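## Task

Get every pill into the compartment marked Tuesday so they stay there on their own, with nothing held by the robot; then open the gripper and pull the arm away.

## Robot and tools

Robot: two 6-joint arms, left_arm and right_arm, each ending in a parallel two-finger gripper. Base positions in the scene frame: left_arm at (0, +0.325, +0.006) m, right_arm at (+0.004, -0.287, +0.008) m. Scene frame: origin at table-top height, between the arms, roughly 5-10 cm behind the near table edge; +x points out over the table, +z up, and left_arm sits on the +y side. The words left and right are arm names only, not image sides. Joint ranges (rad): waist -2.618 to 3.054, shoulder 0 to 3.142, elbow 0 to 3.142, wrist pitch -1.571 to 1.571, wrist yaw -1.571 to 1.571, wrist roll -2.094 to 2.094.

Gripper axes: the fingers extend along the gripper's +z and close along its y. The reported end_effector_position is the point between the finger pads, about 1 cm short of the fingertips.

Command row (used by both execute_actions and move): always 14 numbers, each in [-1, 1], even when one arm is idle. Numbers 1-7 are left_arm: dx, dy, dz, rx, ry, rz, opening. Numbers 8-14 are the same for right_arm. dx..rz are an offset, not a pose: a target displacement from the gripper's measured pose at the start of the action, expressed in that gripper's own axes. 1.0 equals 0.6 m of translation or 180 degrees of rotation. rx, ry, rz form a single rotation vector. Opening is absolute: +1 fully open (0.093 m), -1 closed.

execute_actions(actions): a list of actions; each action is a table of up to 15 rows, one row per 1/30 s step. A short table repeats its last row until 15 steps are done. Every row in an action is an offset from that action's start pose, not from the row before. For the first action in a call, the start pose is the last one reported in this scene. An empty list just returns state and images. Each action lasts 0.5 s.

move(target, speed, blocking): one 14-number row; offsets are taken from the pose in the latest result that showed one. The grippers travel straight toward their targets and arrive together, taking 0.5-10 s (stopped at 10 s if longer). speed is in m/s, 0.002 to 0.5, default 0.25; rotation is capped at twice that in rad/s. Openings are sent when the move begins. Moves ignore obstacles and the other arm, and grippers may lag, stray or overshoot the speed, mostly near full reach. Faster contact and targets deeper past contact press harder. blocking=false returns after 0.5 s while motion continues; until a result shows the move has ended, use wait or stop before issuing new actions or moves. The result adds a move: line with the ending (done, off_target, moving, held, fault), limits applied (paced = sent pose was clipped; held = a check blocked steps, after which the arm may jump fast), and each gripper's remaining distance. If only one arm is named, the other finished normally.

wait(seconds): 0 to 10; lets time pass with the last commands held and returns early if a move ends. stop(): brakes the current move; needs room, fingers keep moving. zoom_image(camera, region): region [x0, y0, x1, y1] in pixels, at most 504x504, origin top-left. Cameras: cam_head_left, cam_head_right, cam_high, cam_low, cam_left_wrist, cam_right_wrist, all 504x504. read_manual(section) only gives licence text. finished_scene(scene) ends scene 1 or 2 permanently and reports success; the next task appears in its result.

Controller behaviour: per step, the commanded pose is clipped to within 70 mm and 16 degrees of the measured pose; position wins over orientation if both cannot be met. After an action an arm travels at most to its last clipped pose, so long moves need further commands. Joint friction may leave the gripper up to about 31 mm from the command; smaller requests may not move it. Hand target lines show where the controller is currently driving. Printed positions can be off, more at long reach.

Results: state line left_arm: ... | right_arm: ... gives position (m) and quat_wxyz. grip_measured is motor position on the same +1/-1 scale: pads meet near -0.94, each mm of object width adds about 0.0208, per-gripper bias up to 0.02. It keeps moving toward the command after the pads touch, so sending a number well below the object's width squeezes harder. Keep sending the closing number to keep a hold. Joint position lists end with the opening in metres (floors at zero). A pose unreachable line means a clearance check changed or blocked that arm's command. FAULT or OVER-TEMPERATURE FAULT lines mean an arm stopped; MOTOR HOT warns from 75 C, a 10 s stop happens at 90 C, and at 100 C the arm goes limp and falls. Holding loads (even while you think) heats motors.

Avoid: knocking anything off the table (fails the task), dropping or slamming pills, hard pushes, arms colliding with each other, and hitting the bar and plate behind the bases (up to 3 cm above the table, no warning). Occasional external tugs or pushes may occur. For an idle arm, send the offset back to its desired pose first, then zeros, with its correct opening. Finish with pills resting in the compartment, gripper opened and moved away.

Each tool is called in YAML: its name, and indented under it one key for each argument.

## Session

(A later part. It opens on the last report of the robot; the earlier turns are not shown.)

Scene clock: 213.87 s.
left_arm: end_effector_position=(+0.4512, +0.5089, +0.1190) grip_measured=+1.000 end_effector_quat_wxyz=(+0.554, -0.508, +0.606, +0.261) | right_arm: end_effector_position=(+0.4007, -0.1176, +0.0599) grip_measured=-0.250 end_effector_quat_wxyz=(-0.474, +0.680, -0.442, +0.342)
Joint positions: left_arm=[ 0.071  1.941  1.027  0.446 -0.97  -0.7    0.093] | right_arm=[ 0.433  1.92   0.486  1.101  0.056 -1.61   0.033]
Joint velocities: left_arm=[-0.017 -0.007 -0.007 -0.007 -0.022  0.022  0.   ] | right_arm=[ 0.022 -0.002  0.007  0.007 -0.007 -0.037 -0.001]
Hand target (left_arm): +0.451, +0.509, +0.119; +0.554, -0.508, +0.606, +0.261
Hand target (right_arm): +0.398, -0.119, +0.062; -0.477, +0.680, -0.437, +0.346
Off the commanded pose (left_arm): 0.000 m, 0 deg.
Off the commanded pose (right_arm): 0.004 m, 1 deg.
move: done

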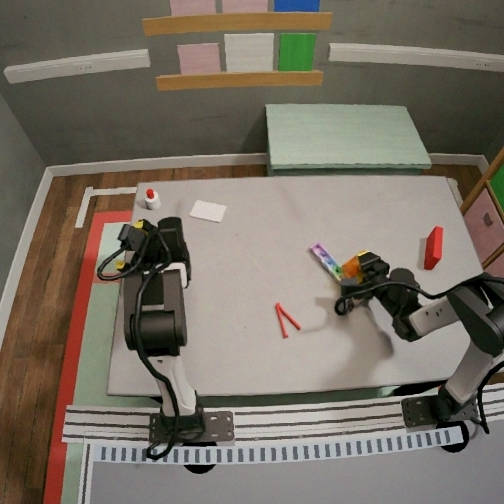

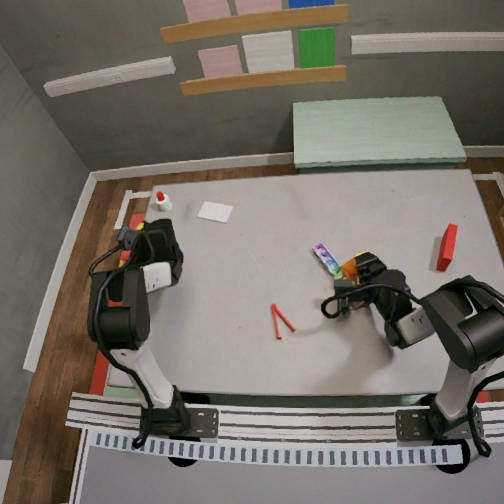

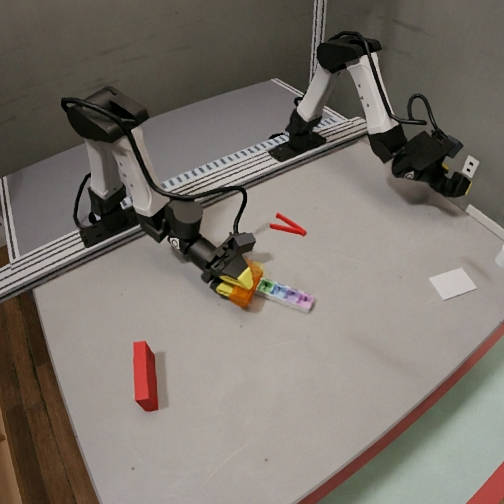

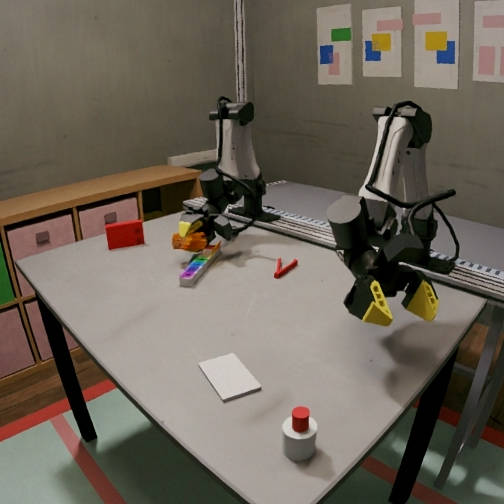

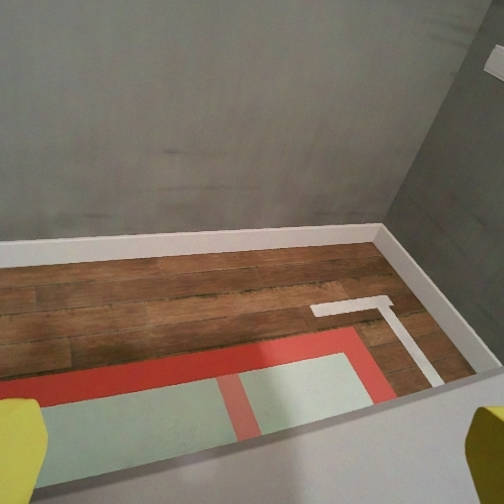

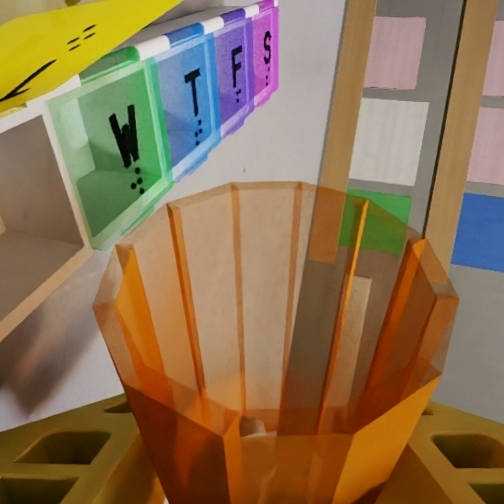

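move:
  target: [0,0,0,0,0,0,1,-0.02,0,-0.003,0,0,-0.055,-0.3]
  speed: 0.03

Scene clock: 229.67 s.
left_arm: end_effector_position=(+0.4512, +0.5089, +0.1190) grip_measured=+1.000 end_effector_quat_wxyz=(+0.554, -0.508, +0.606, +0.261) | right_arm: end_effector_position=(+0.3965, -0.1081, +0.0605) grip_measured=-0.250 end_effector_quat_wxyz=(-0.447, +0.714, -0.385, +0.377)
Joint positions: left_arm=[ 0.071  1.941  1.027  0.446 -0.97  -0.7    0.093] | right_arm=[ 0.468  1.92   0.486  1.102  0.084 -1.758  0.033]
Joint velocities: left_arm=[ 0.002  0.002 -0.012 -0.022  0.022 -0.007  0.   ] | right_arm=[-0.037  0.012 -0.017 -0.007 -0.007  0.007 -0.   ]
Hand target (left_arm): +0.451, +0.509, +0.119; +0.554, -0.508, +0.606, +0.261
Hand target (right_arm): +0.395, -0.107, +0.060; -0.443, +0.716, -0.382, +0.381
Off the commanded pose (left_arm): 0.000 m, 0 deg.
Off the commanded pose (right_arm): 0.002 m, 1 deg.
move: done

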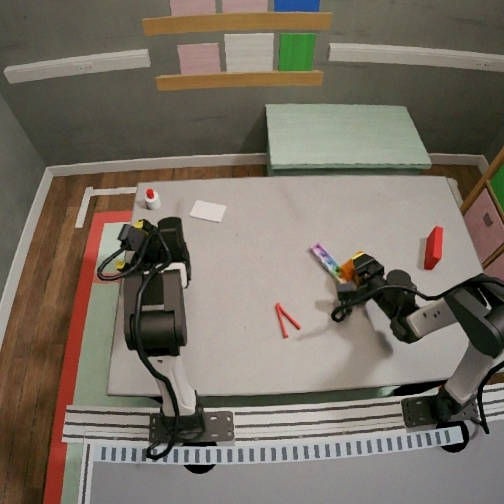

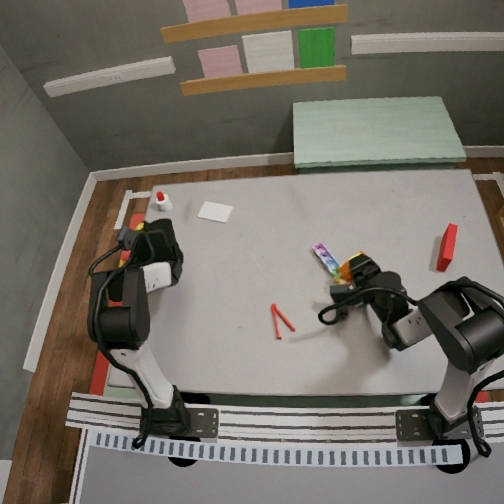

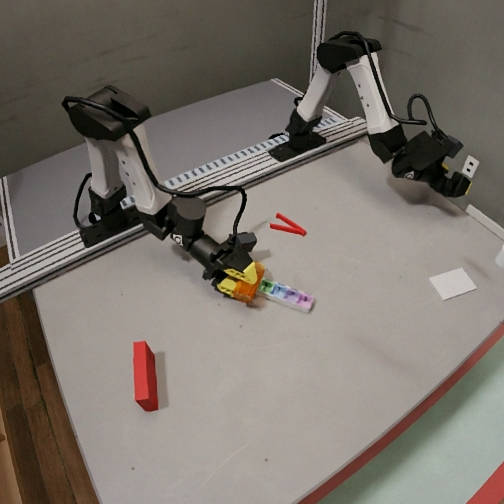

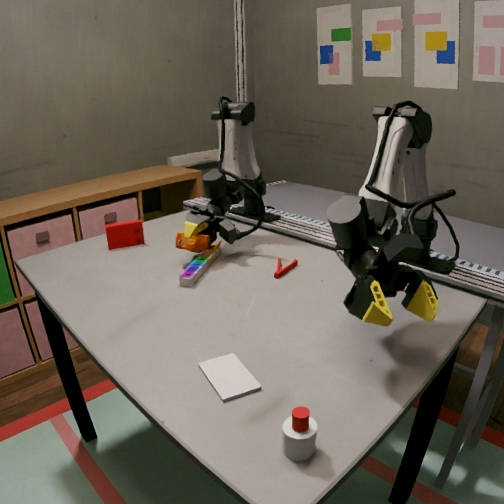

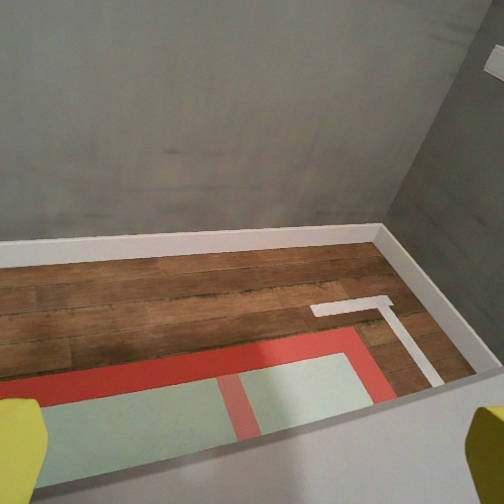

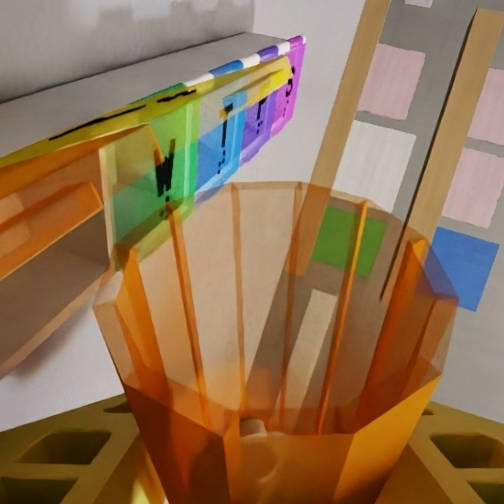

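zoom_image:
  camera: "cam_low"
  region: [160, 200, 250, 290]

zoom_image:
  camera: "cam_high"
  region: [200, 220, 300, 320]

Region (160, 200, 250, 290) of cam_low's 504x504 image, scaled by 5.600, with more detail than that image has.

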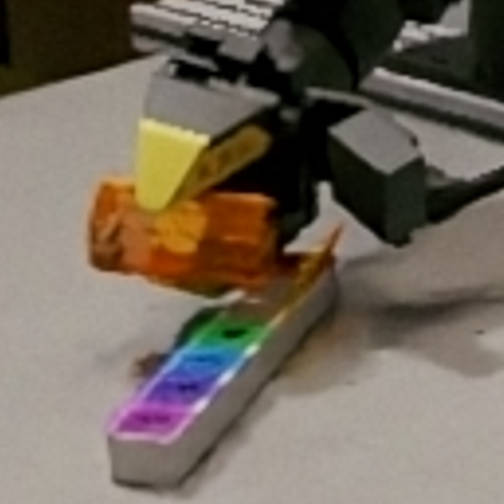

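Region (200, 220, 300, 320) of cam_high's 504x504 image, scaled by 5.040, with more detail than that image has.

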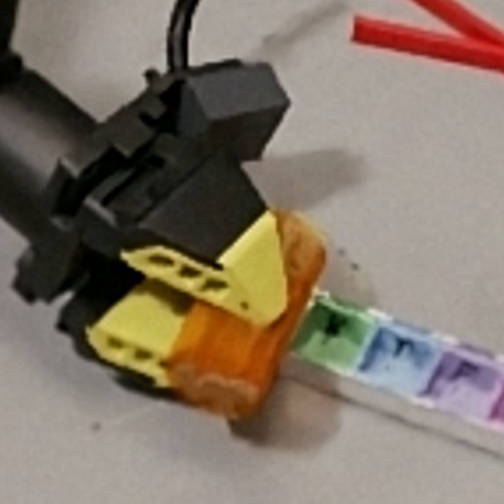

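move:
  target: [0,0,0,0,0,0,1,-0.005,-0.016,0,0,0,-0.055,-0.3]
  speed: 0.03

Scene clock: 247.37 s.
left_arm: end_effector_position=(+0.4512, +0.5089, +0.1190) grip_measured=+1.000 end_effector_quat_wxyz=(+0.554, -0.508, +0.606, +0.261) | right_arm: end_effector_position=(+0.3938, -0.1062, +0.0610) grip_measured=-0.250 end_effector_quat_wxyz=(-0.412, +0.747, -0.327, +0.406)
Joint positions: left_arm=[ 0.071  1.941  1.027  0.446 -0.97  -0.7    0.093] | right_arm=[ 0.476  1.898  0.486  1.065  0.086 -1.915  0.033]
Joint velocities: left_arm=[ 0.002  0.007 -0.017  0.037 -0.007 -0.095  0.   ] | right_arm=[-0.007 -0.007 -0.012  0.007 -0.066 -0.022 -0.001]
Hand target (left_arm): +0.451, +0.509, +0.119; +0.554, -0.508, +0.606, +0.261
Hand target (right_arm): +0.397, -0.103, +0.069; -0.413, +0.744, -0.322, +0.415
Off the commanded pose (left_arm): 0.000 m, 0 deg.
Off the commanded pose (right_arm): 0.009 m, 1 deg.
move: done

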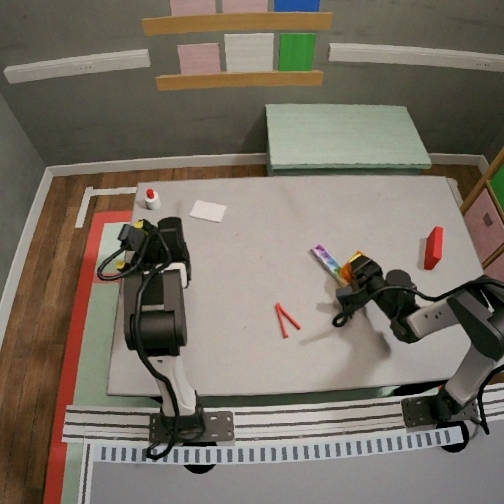

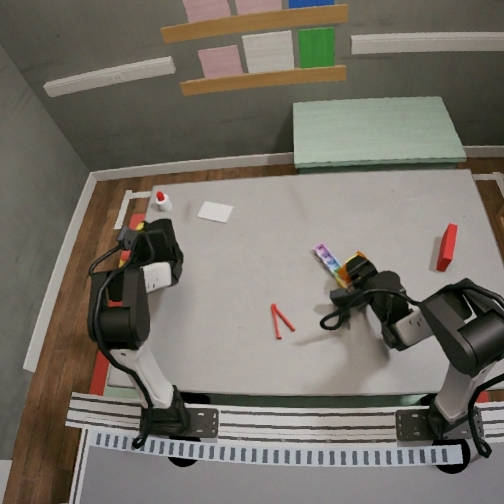

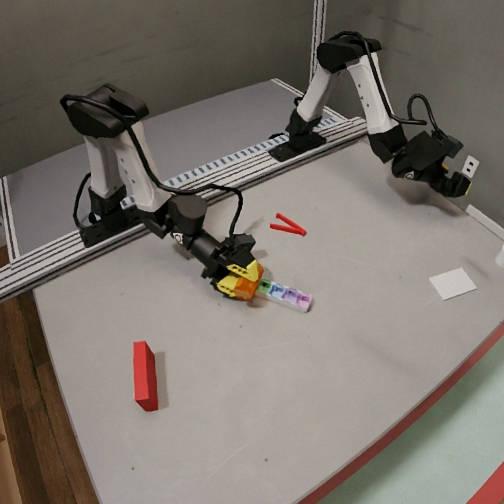

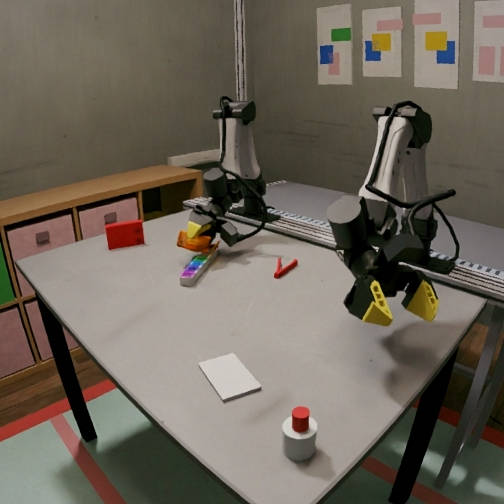

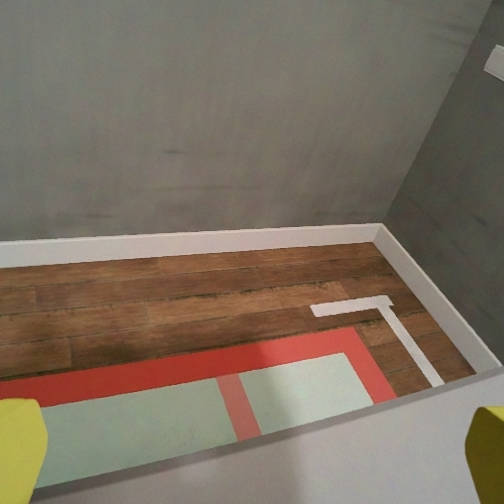

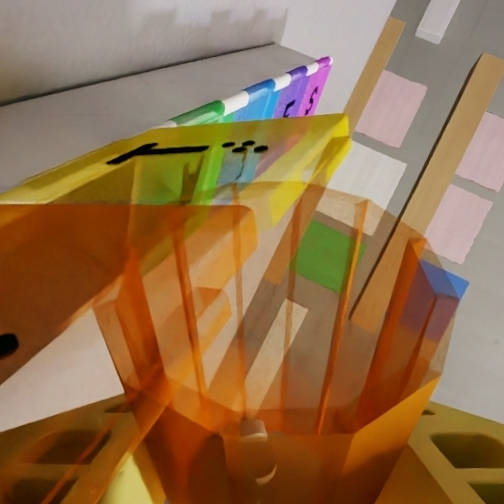

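move:
  target: [0,0,0,0,0,0,1,0.011,-0.03,0,0,0,0,-0.3]
  speed: 0.03

zoom_image:
  camera: "cam_low"
  region: [160, 200, 250, 290]

Scene clock: 257.03 s.
left_arm: end_effector_position=(+0.4512, +0.5089, +0.1190) grip_measured=+1.000 end_effector_quat_wxyz=(+0.554, -0.508, +0.606, +0.261) | right_arm: end_effector_position=(+0.3945, -0.1059, +0.0707) grip_measured=-0.250 end_effector_quat_wxyz=(-0.407, +0.751, -0.328, +0.403)
Joint positions: left_arm=[ 0.071  1.941  1.027  0.446 -0.97  -0.7    0.093] | right_arm=[ 0.476  1.835  0.502  0.972  0.086 -1.917  0.033]
Joint velocities: left_arm=[ 0.022 -0.002 -0.032 -0.007 -0.081  0.007  0.   ] | right_arm=[ 0.012 -0.007 -0.012 -0.081 -0.022 -0.007 -0.001]
Hand target (left_arm): +0.451, +0.509, +0.119; +0.554, -0.508, +0.606, +0.261
Hand target (right_arm): +0.400, -0.104, +0.079; -0.413, +0.747, -0.327, +0.407
Off the commanded pose (left_arm): 0.000 m, 0 deg.
Off the commanded pose (right_arm): 0.010 m, 1 deg.
move: done

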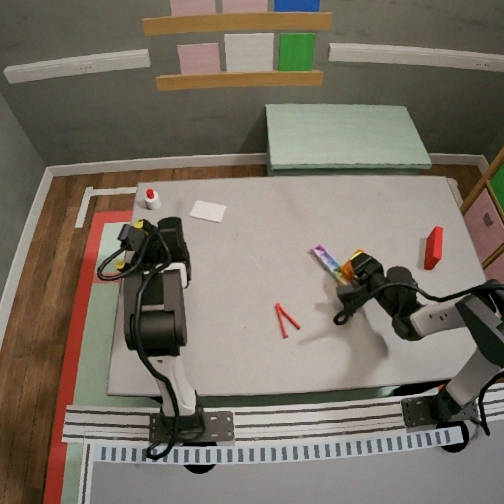

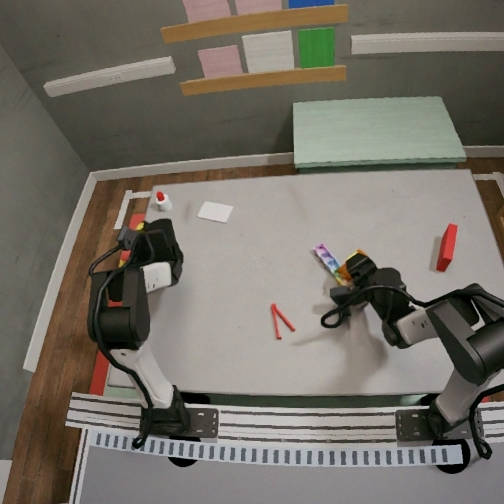

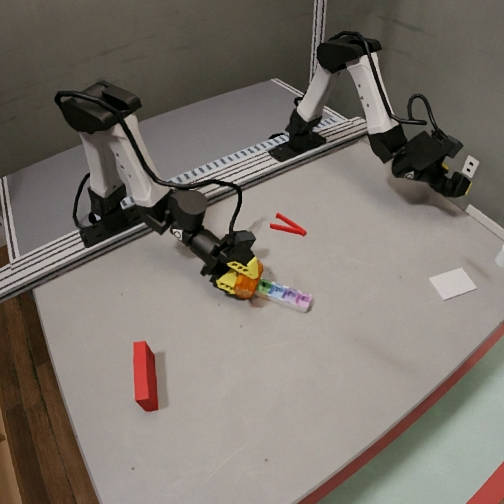

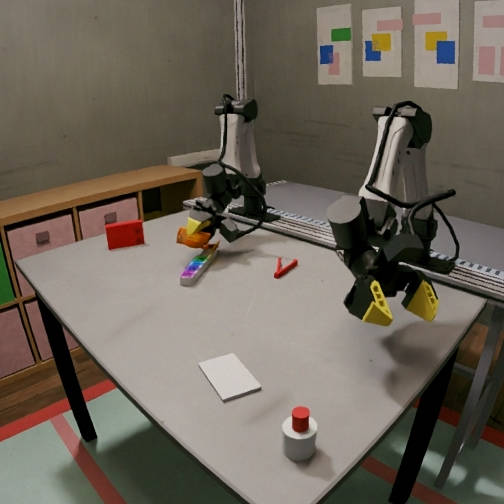

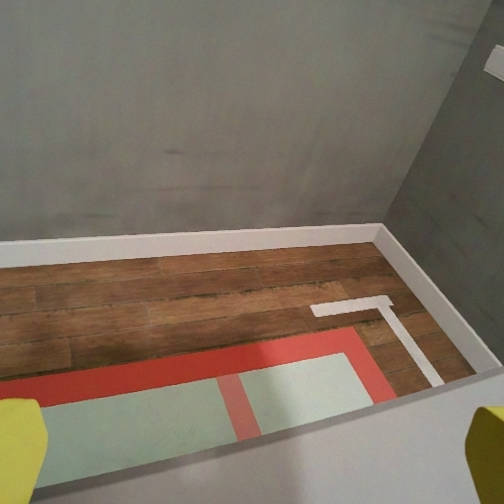

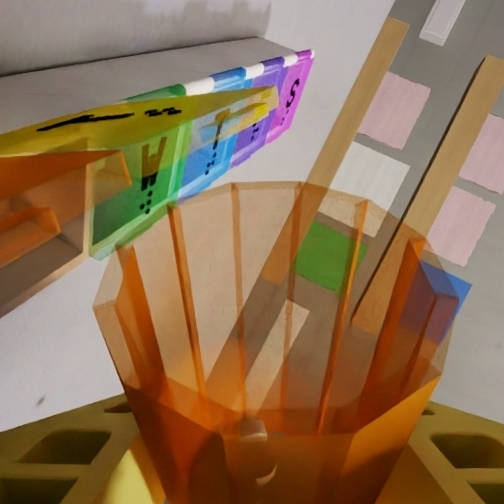

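Region (160, 200, 250, 290) of cam_low's 504x504 image, scaled by 5.600, with more detail than that image has.

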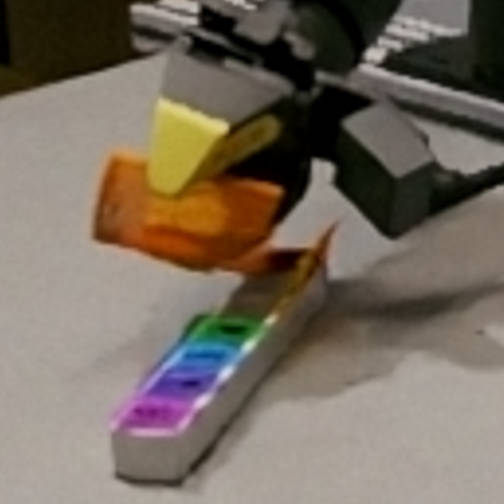

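move:
  target: [0,0,0,0,0,0,1,0.002,-0.033,0.003,0,0,0,-0.3]
  speed: 0.03

Scene clock: 293.40 s.
left_arm: end_effector_position=(+0.4512, +0.5089, +0.1190) grip_measured=+1.000 end_effector_quat_wxyz=(+0.554, -0.508, +0.606, +0.261) | right_arm: end_effector_position=(+0.3961, -0.1012, +0.0792) grip_measured=-0.250 end_effector_quat_wxyz=(-0.403, +0.756, -0.327, +0.398)
Joint positions: left_arm=[ 0.071  1.941  1.027  0.446 -0.97  -0.7    0.093] | right_arm=[ 0.485  1.792  0.531  0.884  0.09  -1.917  0.033]
Joint velocities: left_arm=[-0.002 -0.002  0.012 -0.095  0.022  0.007  0.   ] | right_arm=[ 0.002 -0.007  0.007 -0.066 -0.022 -0.037  0.   ]
Hand target (left_arm): +0.451, +0.509, +0.119; +0.554, -0.508, +0.606, +0.261
Hand target (right_arm): +0.400, -0.098, +0.088; -0.407, +0.751, -0.328, +0.403
Off the commanded pose (left_arm): 0.000 m, 0 deg.
Off the commanded pose (right_arm): 0.010 m, 1 deg.
move: done

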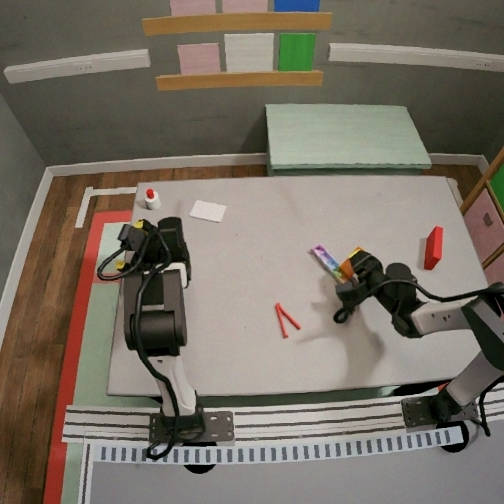

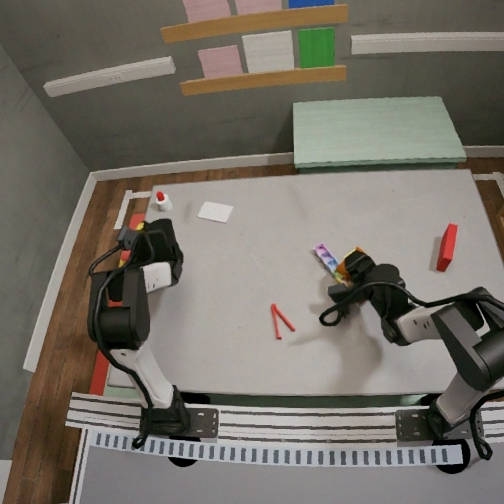

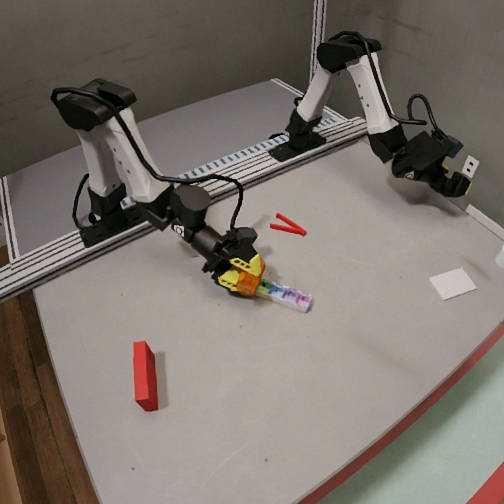

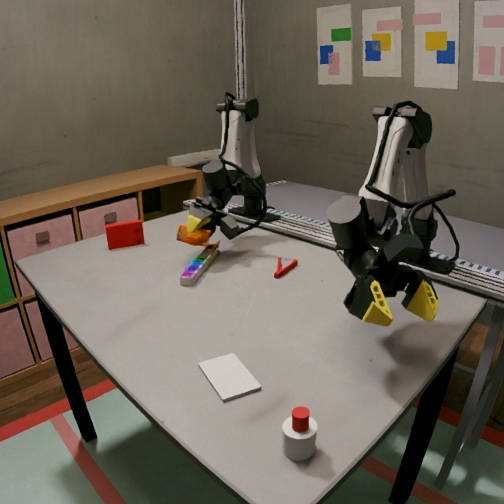

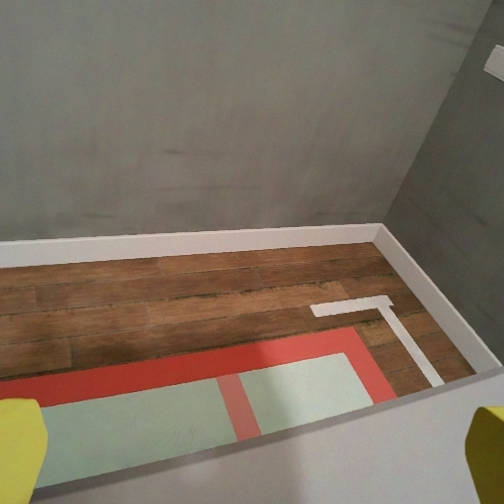

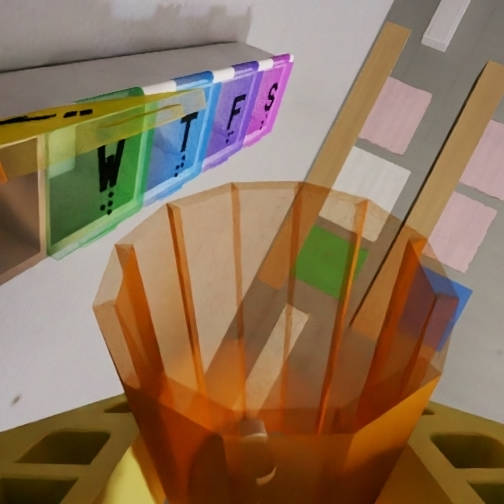

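move:
  target: [0,0,0,0,0,0,1,0.004,-0.008,-0.004,0,0,-0.056,-0.3]
  speed: 0.03

Scene clock: 307.53 s.
left_arm: end_effector_position=(+0.4512, +0.5089, +0.1190) grip_measured=+1.000 end_effector_quat_wxyz=(+0.554, -0.508, +0.606, +0.261) | right_arm: end_effector_position=(+0.3951, -0.1019, +0.0804) grip_measured=-0.250 end_effector_quat_wxyz=(-0.367, +0.782, -0.263, +0.429)
Joint positions: left_arm=[ 0.071  1.941  1.027  0.446 -0.97  -0.7    0.093] | right_arm=[ 0.485  1.779  0.531  0.865  0.091 -2.083  0.033]
Joint velocities: left_arm=[0.002 0.002 0.002 0.066 0.007 0.022 0.   ] | right_arm=[ 0.002  0.002  0.002  0.007  0.037 -0.007 -0.   ]
Hand target (left_arm): +0.451, +0.509, +0.119; +0.554, -0.508, +0.606, +0.261
Hand target (right_arm): +0.396, -0.102, +0.085; -0.367, +0.782, -0.259, +0.432
Off the commanded pose (left_arm): 0.000 m, 0 deg.
Off the commanded pose (right_arm): 0.005 m, 1 deg.
move: done

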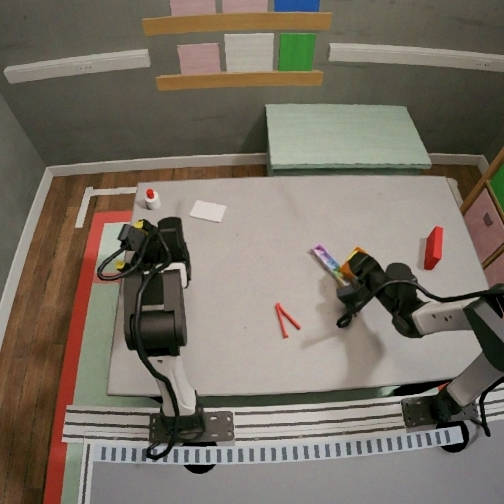

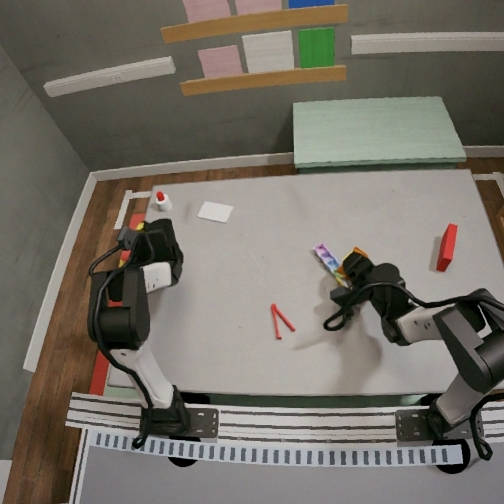

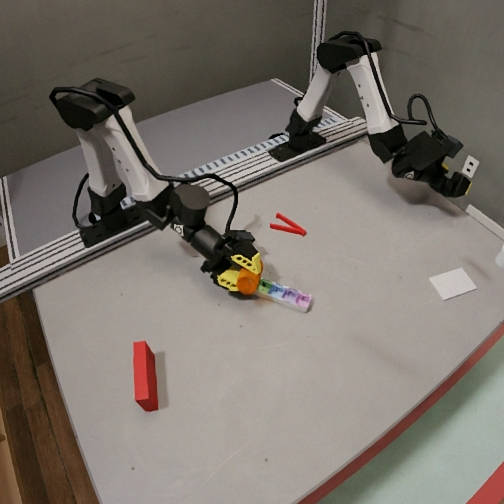

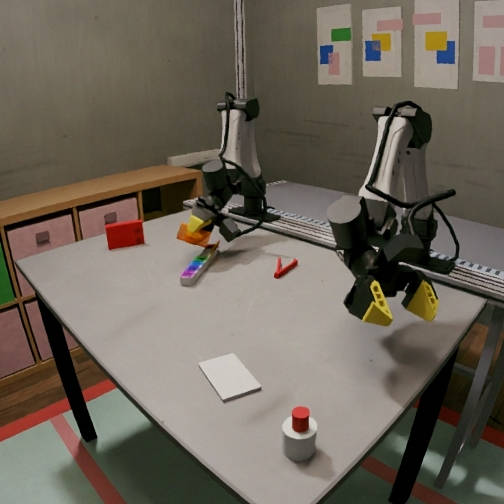

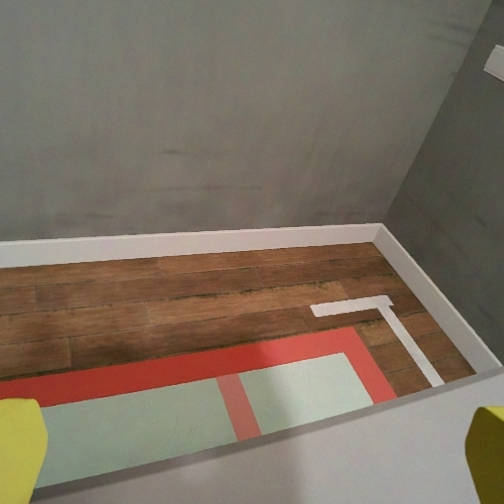

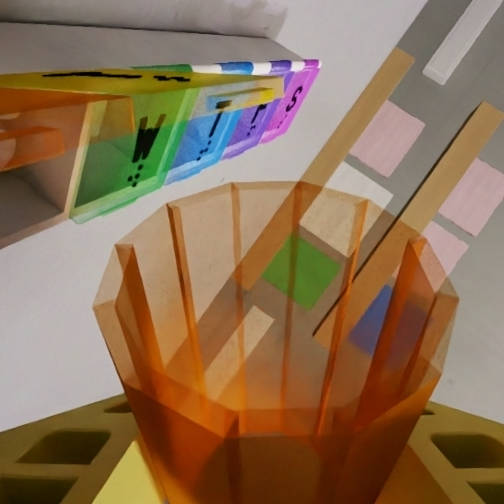

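zoom_image:
  camera: "cam_low"
  region: [160, 200, 250, 290]

zoom_image:
  camera: "cam_high"
  region: [200, 220, 300, 320]

Region (160, 200, 250, 290) of cam_low's 504x504 image, scaled by 5.600, with more detail than that image has.

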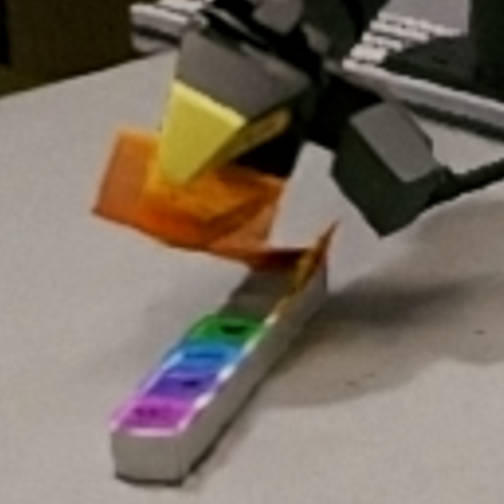

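Region (200, 220, 300, 320) of cam_high's 504x504 image, scaled by 5.040, with more detail than that image has.

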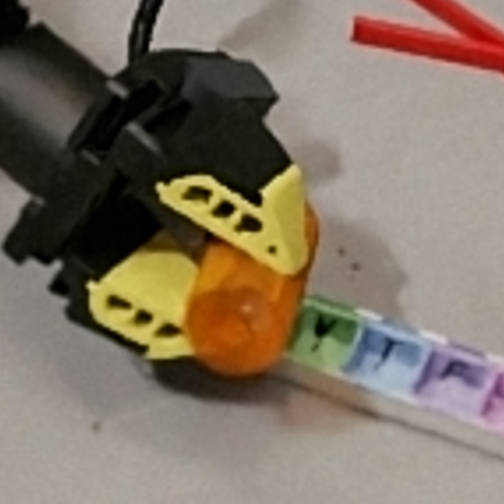

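Looks empty. Roll back upright.

move:
  target: [0,0,0,0,0,0,1,0.02,-0.02,0,0,0,0.65,-0.3]
  speed: 0.4

Scene clock: 318.07 s.
left_arm: end_effector_position=(+0.4512, +0.5089, +0.1190) grip_measured=+1.000 end_effector_quat_wxyz=(+0.554, -0.508, +0.606, +0.261) | right_arm: end_effector_position=(+0.3961, -0.1056, +0.0817) grip_measured=-0.250 end_effector_quat_wxyz=(+0.546, -0.191, +0.811, +0.080)
Joint positions: left_arm=[ 0.071  1.941  1.027  0.446 -0.97  -0.7    0.093] | right_arm=[ 0.475  1.749  0.547  0.791  0.086 -0.059  0.033]
Joint velocities: left_arm=[-0.007  0.012  0.007  0.051  0.037 -0.051  0.   ] | right_arm=[ 0.012 -0.012 -0.012 -0.051 -0.037  0.081 -0.   ]
Hand target (left_arm): +0.451, +0.509, +0.119; +0.554, -0.508, +0.606, +0.261
Hand target (right_arm): +0.402, -0.104, +0.096; +0.558, -0.184, +0.804, +0.089
Off the commanded pose (left_arm): 0.000 m, 0 deg.
Off the commanded pose (right_arm): 0.015 m, 2 deg.
move: off_target (right_arm)

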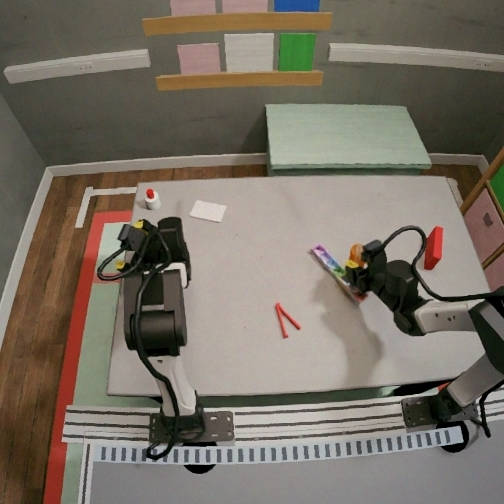

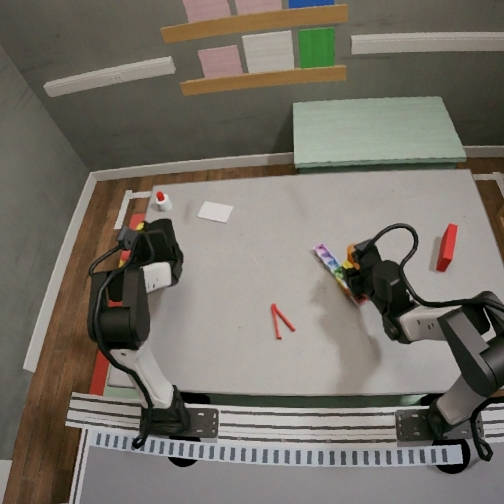

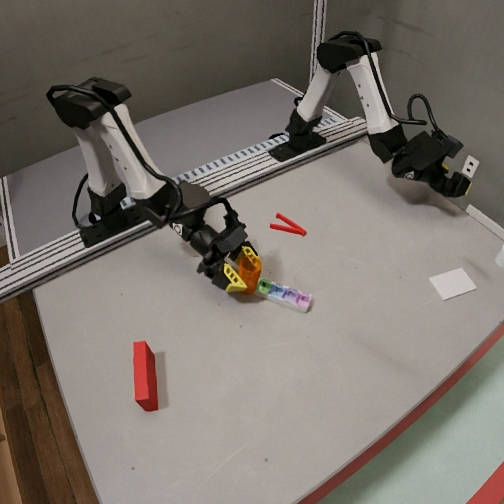

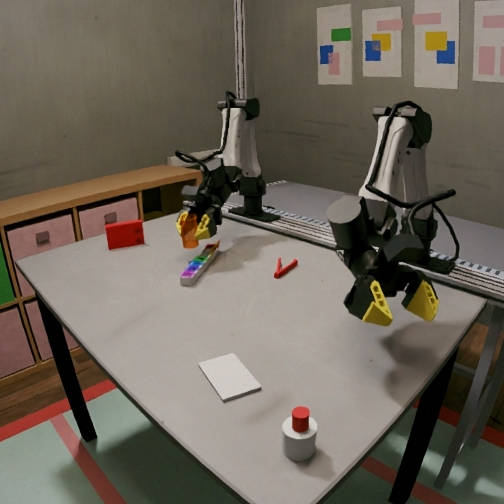

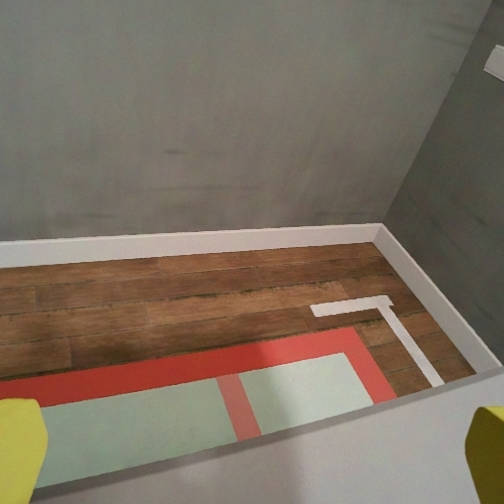

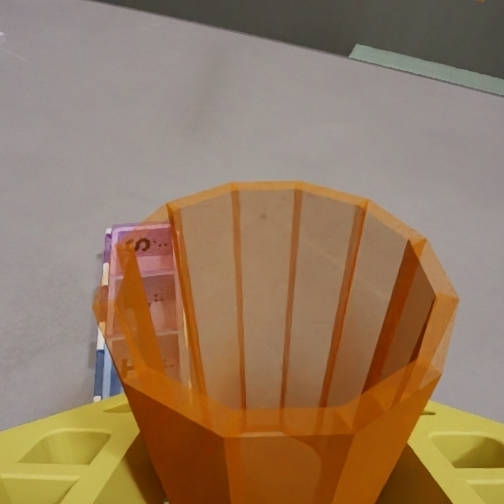

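move:
  target: [0,0,0,0,0,0,1,0.02,-0.17,-0.003,0.051,-0.043,0.037,-0.3]
  speed: 0.15

zoom_image:
  camera: "cam_head_right"
  region: [310, 240, 380, 310]

zoom_image:
  camera: "cam_high"
  region: [210, 240, 290, 310]

Scene clock: 333.13 s.
left_arm: end_effector_position=(+0.4512, +0.5089, +0.1190) grip_measured=+1.000 end_effector_quat_wxyz=(+0.554, -0.508, +0.606, +0.261) | right_arm: end_effector_position=(+0.4353, -0.2025, +0.0844) grip_measured=-0.250 end_effector_quat_wxyz=(+0.610, -0.092, +0.785, +0.052)
Joint positions: left_arm=[ 0.071  1.941  1.027  0.446 -0.97  -0.7    0.093] | right_arm=[ 0.199  1.883  0.501  1.122 -0.008 -0.045  0.033]
Joint velocities: left_arm=[-0.002  0.012 -0.017 -0.022  0.022 -0.081  0.   ] | right_arm=[-0.012 -0.007 -0.002 -0.051 -0.037 -0.051 -0.   ]
Hand target (left_arm): +0.451, +0.509, +0.119; +0.554, -0.508, +0.606, +0.261
Hand target (right_arm): +0.431, -0.202, +0.078; +0.607, -0.092, +0.787, +0.060
Off the commanded pose (left_arm): 0.000 m, 0 deg.
Off the commanded pose (right_arm): 0.006 m, 1 deg.
move: done

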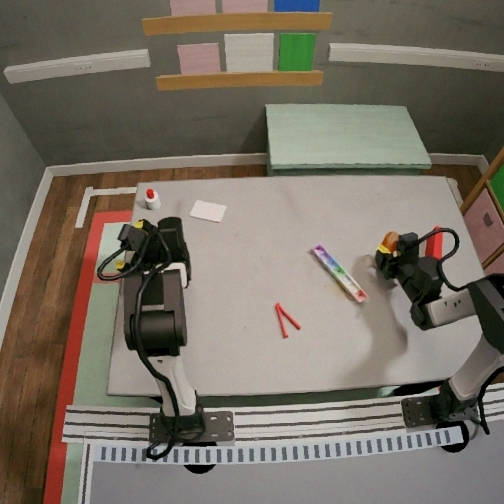

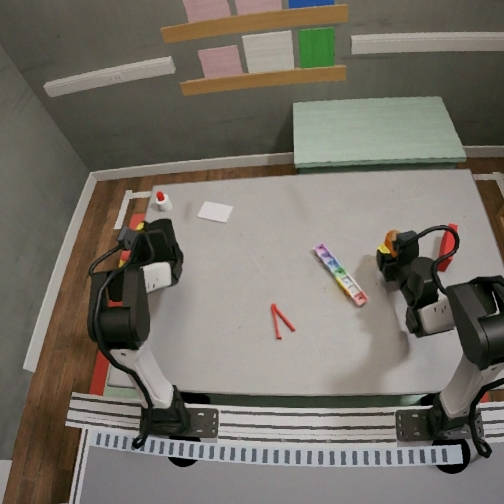

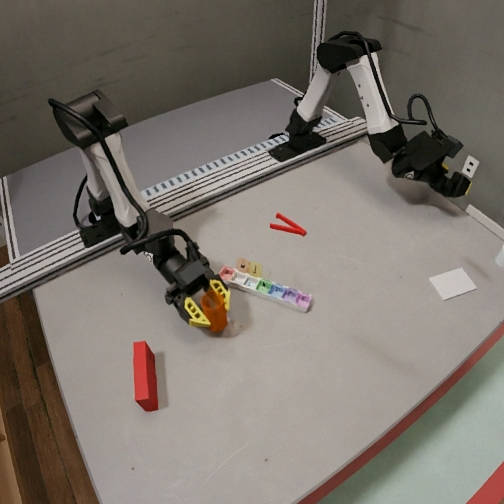

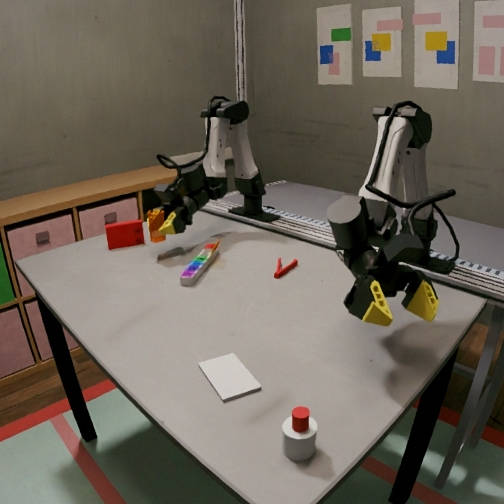

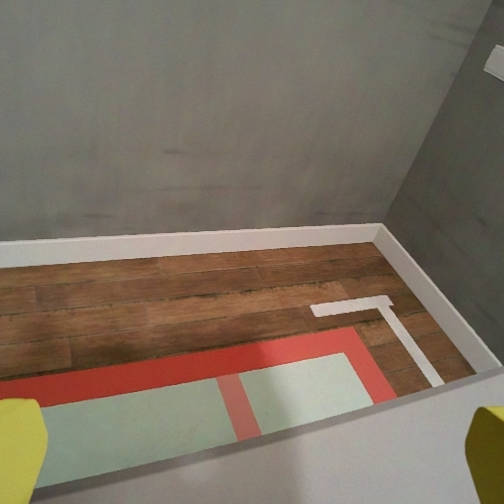

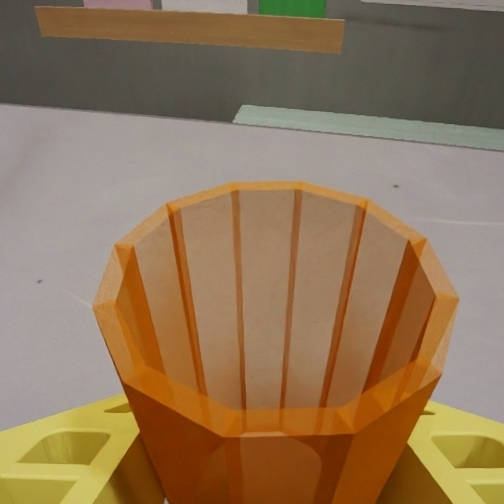

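Region (310, 240, 380, 310) of cam_head_right's 504x504 image, scaled by 7.200, with more detail than that image has.

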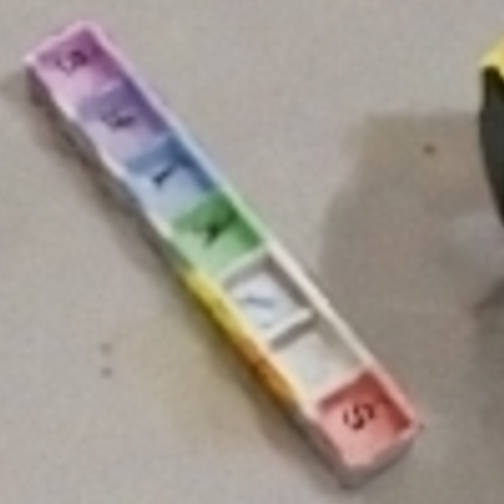

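Region (210, 240, 290, 310) of cam_high's 504x504 image, scaled by 6.300, with more detail than that image has; it fills the top 441 rows of this view, and the rest is white.

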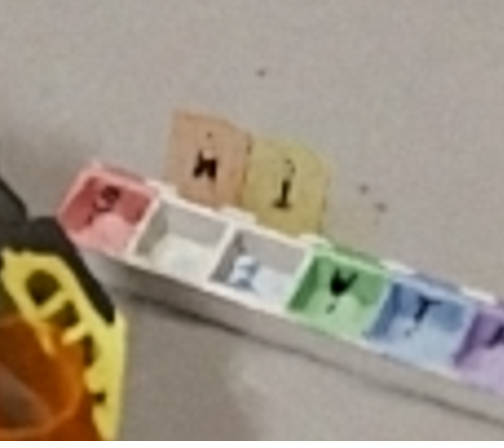

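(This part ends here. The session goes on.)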